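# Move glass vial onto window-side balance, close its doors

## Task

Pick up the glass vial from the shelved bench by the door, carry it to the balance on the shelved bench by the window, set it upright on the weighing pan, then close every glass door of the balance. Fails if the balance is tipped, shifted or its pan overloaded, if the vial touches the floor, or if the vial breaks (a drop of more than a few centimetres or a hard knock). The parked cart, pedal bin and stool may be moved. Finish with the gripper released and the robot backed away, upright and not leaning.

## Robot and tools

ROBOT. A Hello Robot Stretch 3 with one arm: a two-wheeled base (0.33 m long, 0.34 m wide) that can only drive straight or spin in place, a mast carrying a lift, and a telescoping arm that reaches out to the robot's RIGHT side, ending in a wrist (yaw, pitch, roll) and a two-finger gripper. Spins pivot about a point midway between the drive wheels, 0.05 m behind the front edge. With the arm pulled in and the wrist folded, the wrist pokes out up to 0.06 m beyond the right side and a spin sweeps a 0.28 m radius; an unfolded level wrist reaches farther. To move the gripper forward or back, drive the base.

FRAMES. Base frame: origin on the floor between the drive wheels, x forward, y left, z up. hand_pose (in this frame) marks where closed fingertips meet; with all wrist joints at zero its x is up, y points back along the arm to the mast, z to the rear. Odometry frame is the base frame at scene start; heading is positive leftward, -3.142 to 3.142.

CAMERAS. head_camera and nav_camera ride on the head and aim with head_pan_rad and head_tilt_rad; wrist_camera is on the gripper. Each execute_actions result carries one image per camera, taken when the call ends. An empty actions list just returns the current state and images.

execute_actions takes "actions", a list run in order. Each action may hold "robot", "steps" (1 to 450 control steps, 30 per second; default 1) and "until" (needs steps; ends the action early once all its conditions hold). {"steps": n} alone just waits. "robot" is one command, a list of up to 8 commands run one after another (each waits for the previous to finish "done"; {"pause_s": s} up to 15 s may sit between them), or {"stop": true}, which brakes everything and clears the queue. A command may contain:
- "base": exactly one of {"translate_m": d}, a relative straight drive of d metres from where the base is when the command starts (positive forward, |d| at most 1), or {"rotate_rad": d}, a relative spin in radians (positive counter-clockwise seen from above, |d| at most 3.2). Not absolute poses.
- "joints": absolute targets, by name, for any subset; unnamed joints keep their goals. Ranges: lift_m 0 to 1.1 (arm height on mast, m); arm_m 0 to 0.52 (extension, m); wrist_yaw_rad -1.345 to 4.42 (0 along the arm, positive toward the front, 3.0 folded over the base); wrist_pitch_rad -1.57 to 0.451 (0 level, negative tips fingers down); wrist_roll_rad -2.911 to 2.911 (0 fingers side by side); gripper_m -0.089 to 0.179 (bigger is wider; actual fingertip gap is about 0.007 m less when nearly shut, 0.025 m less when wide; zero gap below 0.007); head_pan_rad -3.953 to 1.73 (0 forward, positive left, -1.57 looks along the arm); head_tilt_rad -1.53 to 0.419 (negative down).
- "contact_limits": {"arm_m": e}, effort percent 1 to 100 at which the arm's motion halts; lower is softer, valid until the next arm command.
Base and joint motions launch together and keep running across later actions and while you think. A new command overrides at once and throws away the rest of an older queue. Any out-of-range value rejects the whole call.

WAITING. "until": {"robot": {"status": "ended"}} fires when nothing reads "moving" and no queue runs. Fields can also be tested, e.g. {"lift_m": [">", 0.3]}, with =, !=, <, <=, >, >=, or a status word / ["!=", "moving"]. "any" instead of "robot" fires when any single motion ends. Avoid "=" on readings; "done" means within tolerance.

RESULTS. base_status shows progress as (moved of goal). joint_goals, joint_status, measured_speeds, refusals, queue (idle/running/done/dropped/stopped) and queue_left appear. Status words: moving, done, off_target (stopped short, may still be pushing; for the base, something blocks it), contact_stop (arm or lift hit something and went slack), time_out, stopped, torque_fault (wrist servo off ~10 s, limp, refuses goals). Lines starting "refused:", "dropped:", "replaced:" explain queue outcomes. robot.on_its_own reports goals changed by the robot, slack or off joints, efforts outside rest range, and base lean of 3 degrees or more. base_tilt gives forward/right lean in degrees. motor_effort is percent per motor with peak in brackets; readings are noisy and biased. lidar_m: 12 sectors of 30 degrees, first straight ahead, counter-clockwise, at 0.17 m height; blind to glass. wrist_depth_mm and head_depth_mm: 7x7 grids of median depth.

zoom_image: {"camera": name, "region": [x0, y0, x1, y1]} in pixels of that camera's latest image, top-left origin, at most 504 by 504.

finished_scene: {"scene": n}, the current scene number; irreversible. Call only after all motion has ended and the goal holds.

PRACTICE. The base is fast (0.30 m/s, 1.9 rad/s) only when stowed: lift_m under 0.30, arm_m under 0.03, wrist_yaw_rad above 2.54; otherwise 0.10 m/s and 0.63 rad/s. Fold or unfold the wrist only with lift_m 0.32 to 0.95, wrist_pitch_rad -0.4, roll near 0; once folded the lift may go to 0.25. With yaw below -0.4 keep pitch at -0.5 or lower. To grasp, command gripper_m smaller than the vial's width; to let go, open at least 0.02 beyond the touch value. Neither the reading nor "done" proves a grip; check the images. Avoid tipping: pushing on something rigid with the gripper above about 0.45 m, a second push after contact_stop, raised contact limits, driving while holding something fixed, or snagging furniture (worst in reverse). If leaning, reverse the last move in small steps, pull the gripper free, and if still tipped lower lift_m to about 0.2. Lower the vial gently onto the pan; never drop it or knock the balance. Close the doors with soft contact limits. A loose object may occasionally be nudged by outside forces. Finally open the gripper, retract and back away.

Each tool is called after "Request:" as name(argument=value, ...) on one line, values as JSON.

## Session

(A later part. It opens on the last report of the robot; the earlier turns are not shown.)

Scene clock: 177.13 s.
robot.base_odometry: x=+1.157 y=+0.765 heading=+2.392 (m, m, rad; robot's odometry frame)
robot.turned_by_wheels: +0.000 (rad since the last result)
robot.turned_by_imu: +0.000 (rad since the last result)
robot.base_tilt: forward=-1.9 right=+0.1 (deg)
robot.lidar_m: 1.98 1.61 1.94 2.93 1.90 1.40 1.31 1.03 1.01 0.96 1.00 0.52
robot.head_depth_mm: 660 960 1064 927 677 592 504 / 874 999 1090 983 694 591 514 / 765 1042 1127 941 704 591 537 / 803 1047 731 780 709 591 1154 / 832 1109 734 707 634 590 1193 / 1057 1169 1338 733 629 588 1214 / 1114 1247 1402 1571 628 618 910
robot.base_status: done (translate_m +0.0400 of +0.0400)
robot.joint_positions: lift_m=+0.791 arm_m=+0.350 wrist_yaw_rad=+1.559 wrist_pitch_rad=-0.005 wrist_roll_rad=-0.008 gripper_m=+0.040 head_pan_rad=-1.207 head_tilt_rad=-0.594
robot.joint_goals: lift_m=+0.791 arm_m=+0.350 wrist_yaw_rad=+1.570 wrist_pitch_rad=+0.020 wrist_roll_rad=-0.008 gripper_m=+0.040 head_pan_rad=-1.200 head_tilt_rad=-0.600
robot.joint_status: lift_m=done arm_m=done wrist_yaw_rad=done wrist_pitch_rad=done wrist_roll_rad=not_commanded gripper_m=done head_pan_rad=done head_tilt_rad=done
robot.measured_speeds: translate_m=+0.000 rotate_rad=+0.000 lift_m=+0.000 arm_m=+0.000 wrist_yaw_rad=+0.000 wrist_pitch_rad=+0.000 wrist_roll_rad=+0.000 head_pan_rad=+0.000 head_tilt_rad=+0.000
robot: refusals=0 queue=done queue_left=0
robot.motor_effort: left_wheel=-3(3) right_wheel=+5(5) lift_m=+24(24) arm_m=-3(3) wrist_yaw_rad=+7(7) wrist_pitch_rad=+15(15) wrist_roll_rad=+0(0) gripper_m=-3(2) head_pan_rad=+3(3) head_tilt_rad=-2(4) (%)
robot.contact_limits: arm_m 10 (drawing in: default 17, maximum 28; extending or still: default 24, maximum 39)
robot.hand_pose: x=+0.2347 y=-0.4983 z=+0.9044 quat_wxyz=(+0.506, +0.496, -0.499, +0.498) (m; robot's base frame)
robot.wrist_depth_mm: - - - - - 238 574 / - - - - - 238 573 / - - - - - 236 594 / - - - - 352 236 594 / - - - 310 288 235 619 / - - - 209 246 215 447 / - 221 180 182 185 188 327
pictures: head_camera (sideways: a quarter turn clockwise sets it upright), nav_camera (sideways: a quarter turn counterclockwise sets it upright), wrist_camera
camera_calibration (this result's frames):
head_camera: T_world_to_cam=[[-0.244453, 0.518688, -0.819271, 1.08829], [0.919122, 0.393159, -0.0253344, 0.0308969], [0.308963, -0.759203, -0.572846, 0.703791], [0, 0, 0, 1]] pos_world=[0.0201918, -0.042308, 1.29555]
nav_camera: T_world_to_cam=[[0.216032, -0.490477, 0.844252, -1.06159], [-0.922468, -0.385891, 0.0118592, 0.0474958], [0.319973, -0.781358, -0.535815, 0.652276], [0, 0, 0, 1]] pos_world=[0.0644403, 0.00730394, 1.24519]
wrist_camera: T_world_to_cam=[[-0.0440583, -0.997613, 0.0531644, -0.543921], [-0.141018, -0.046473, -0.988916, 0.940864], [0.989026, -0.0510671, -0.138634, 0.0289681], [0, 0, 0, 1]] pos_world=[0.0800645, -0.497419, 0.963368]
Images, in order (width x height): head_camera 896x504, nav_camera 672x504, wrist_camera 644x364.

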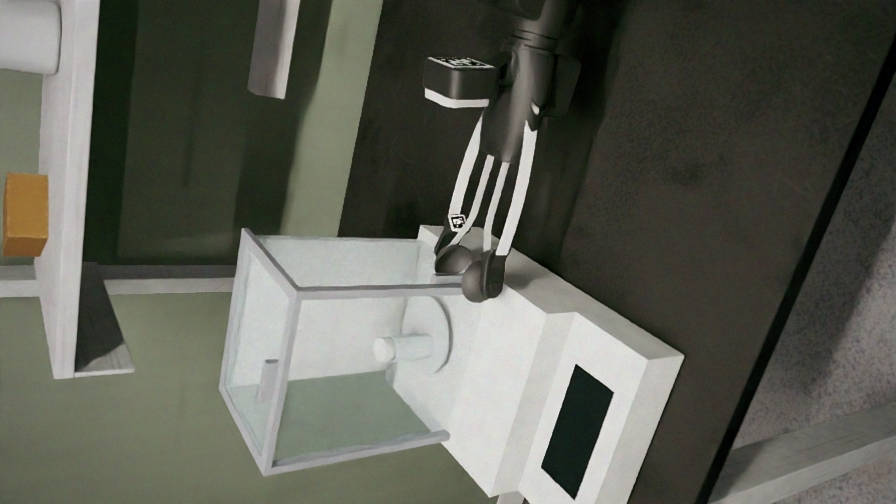

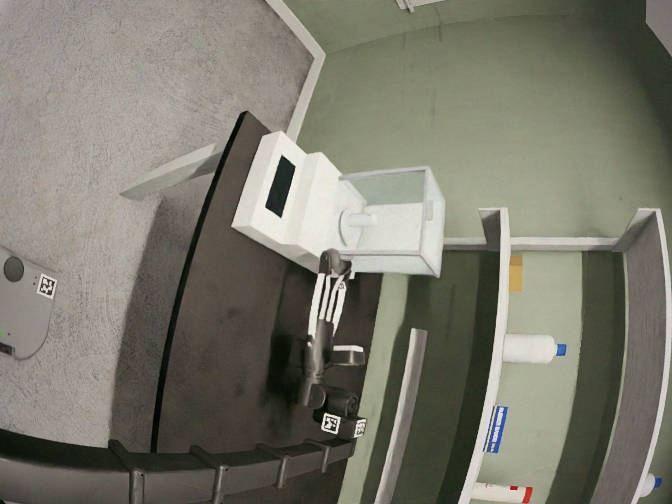

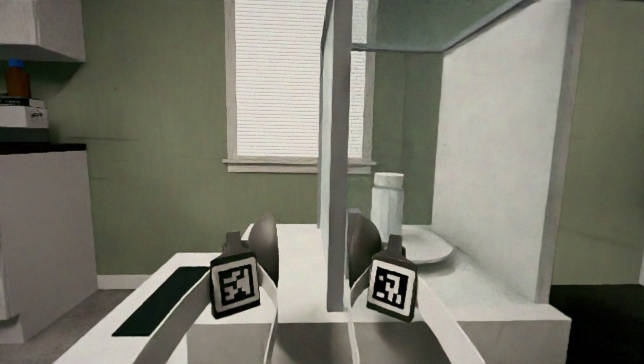

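The door has reached its end stop: the handle abuts the post and the effort rose. Next the gripper backs away from the balance.

Request:
execute_actions(actions=[{"robot":[{"base":{"translate_m":-0.08}},{"base":{"translate_m":-0.1},"joints":{"arm_m":0.05,"head_pan_rad":-0.95}}],"steps":300,"until":{"robot":{"status":"ended"}}}])

Scene clock: 184.53 s.
robot.base_odometry: x=+1.289 y=+0.643 heading=+2.392 (m, m, rad; robot's odometry frame)
robot.turned_by_wheels: +0.000 (rad since the last result)
robot.turned_by_imu: +0.003 (rad since the last result)
robot.base_tilt: forward=-1.9 right=+0.0 (deg)
robot.lidar_m: 2.17 1.76 2.19 2.97 1.64 1.22 1.13 0.85 1.02 0.97 1.00 0.67
robot.head_depth_mm: 899 1025 1105 910 719 593 504 / 810 1096 1168 905 716 591 - / 961 1136 1192 873 715 590 - / 913 1206 816 810 713 605 1219 / 1233 1309 894 741 708 1360 1218 / 1333 1469 1692 765 689 1426 1189 / 1462 1657 1928 797 756 1332 1217
robot.base_status: done (translate_m -0.1000 of -0.1000)
robot.joint_positions: lift_m=+0.791 arm_m=+0.050 wrist_yaw_rad=+1.569 wrist_pitch_rad=-0.005 wrist_roll_rad=-0.008 gripper_m=+0.040 head_pan_rad=-0.957 head_tilt_rad=-0.594
robot.joint_goals: lift_m=+0.791 arm_m=+0.050 wrist_yaw_rad=+1.570 wrist_pitch_rad=+0.020 wrist_roll_rad=-0.008 gripper_m=+0.040 head_pan_rad=-0.950 head_tilt_rad=-0.600
robot.joint_status: lift_m=done arm_m=done wrist_yaw_rad=done wrist_pitch_rad=done wrist_roll_rad=not_commanded gripper_m=done head_pan_rad=done head_tilt_rad=done
robot.measured_speeds: translate_m=+0.000 rotate_rad=+0.000 lift_m=+0.000 arm_m=+0.000 wrist_yaw_rad=+0.000 wrist_pitch_rad=+0.000 wrist_roll_rad=+0.000 head_pan_rad=+0.000 head_tilt_rad=+0.000
robot: refusals=0 queue=done queue_left=0
robot.motor_effort: left_wheel=-1(6) right_wheel=+1(5) lift_m=+24(24) arm_m=-2(3) wrist_yaw_rad=+1(6) wrist_pitch_rad=+15(15) wrist_roll_rad=+0(0) gripper_m=-1(2) head_pan_rad=+2(18) head_tilt_rad=-3(4) (%)
robot.hand_pose: x=+0.2347 y=-0.1958 z=+0.9044 quat_wxyz=(+0.504, +0.499, -0.497, +0.500) (m; robot's base frame)
robot.wrist_depth_mm: - - - - - - 950 / - - - - - - 461 / - - - - - - 470 / - - - - - - 450 / - - - - 508 412 374 / - - - - 370 373 372 / - - - - 343 330 330
pictures: head_camera (sideways: a quarter turn clockwise sets it upright), nav_camera (sideways: a quarter turn counterclockwise sets it upright), wrist_camera
camera_calibration (this result's frames):
head_camera: T_world_to_cam=[[-0.365229, 0.442044, -0.819271, 1.08902], [0.793211, 0.60842, -0.0253344, 0.0316649], [0.487262, -0.659108, -0.572846, 0.702703], [0, 0, 0, 1]] pos_world=[0.0302251, -0.0375036, 1.29555]
nav_camera: T_world_to_cam=[[0.33071, -0.421745, 0.844252, -1.06229], [-0.798252, -0.602206, 0.0118592, 0.046738], [0.503413, -0.677848, -0.535815, 0.651157], [0, 0, 0, 1]] pos_world=[0.0608172, 0.0215167, 1.24519]
wrist_camera: T_world_to_cam=[[-0.034938, -0.997974, 0.0531625, -0.244418], [-0.140587, -0.0477582, -0.988916, 0.954569], [0.989452, -0.0420248, -0.138634, 0.0460669], [0, 0, 0, 1]] pos_world=[0.08008, -0.196399, 0.963368]
Images, in order (width x height): head_camera 896x504, nav_camera 672x504, wrist_camera 644x364.

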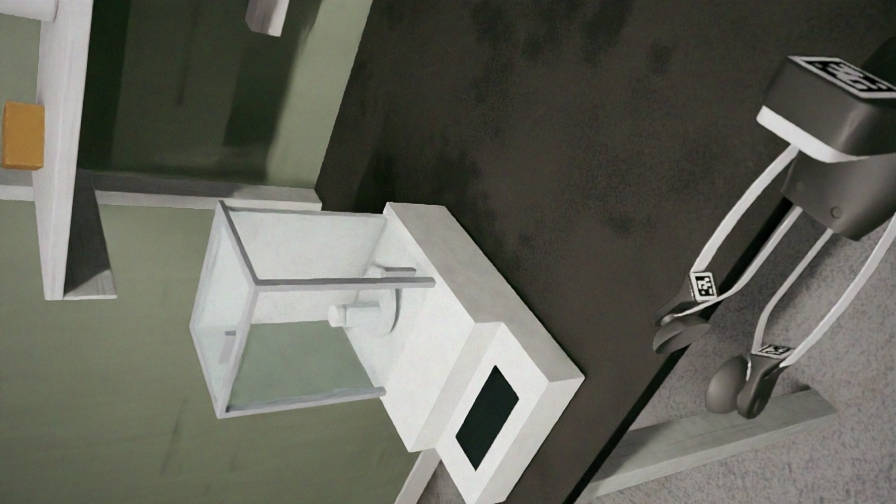

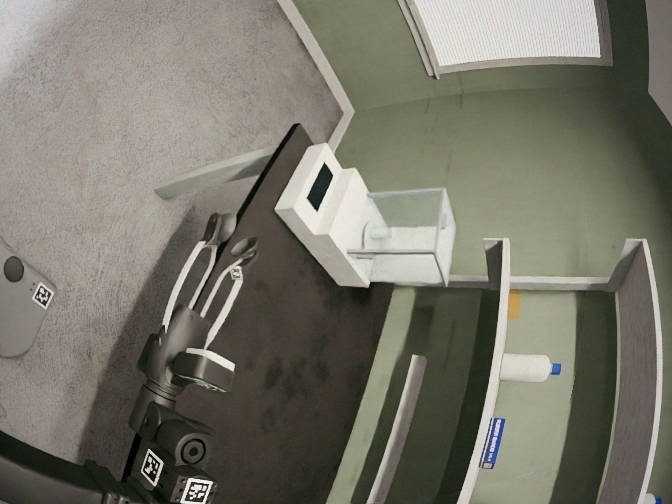

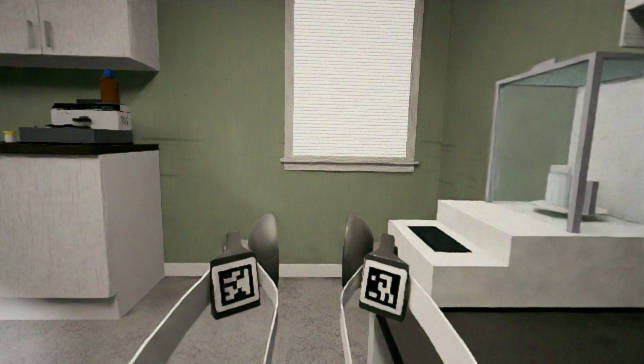

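Request:
zoom_image(camera="head_camera", region=[170, 180, 470, 440])

Region (170, 180, 470, 440) of head_camera's 896x504 image, scaled by 1.680, with more detail than that image has; it fills the top 437 rows of this view, and the rest is white.

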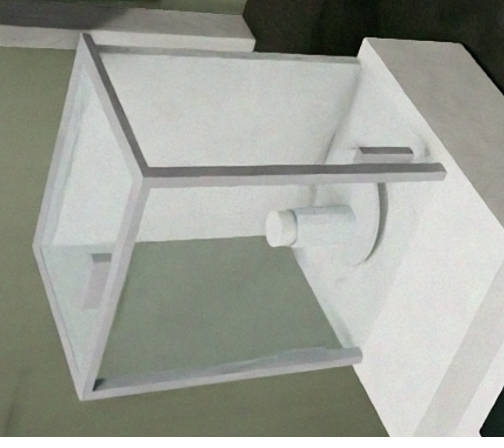

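The left handle sits behind the front post, no door sticks out at the rear, and the vial is upright on the pan.

Request:
finished_scene(scene=2)

The scene is finished: the task was done.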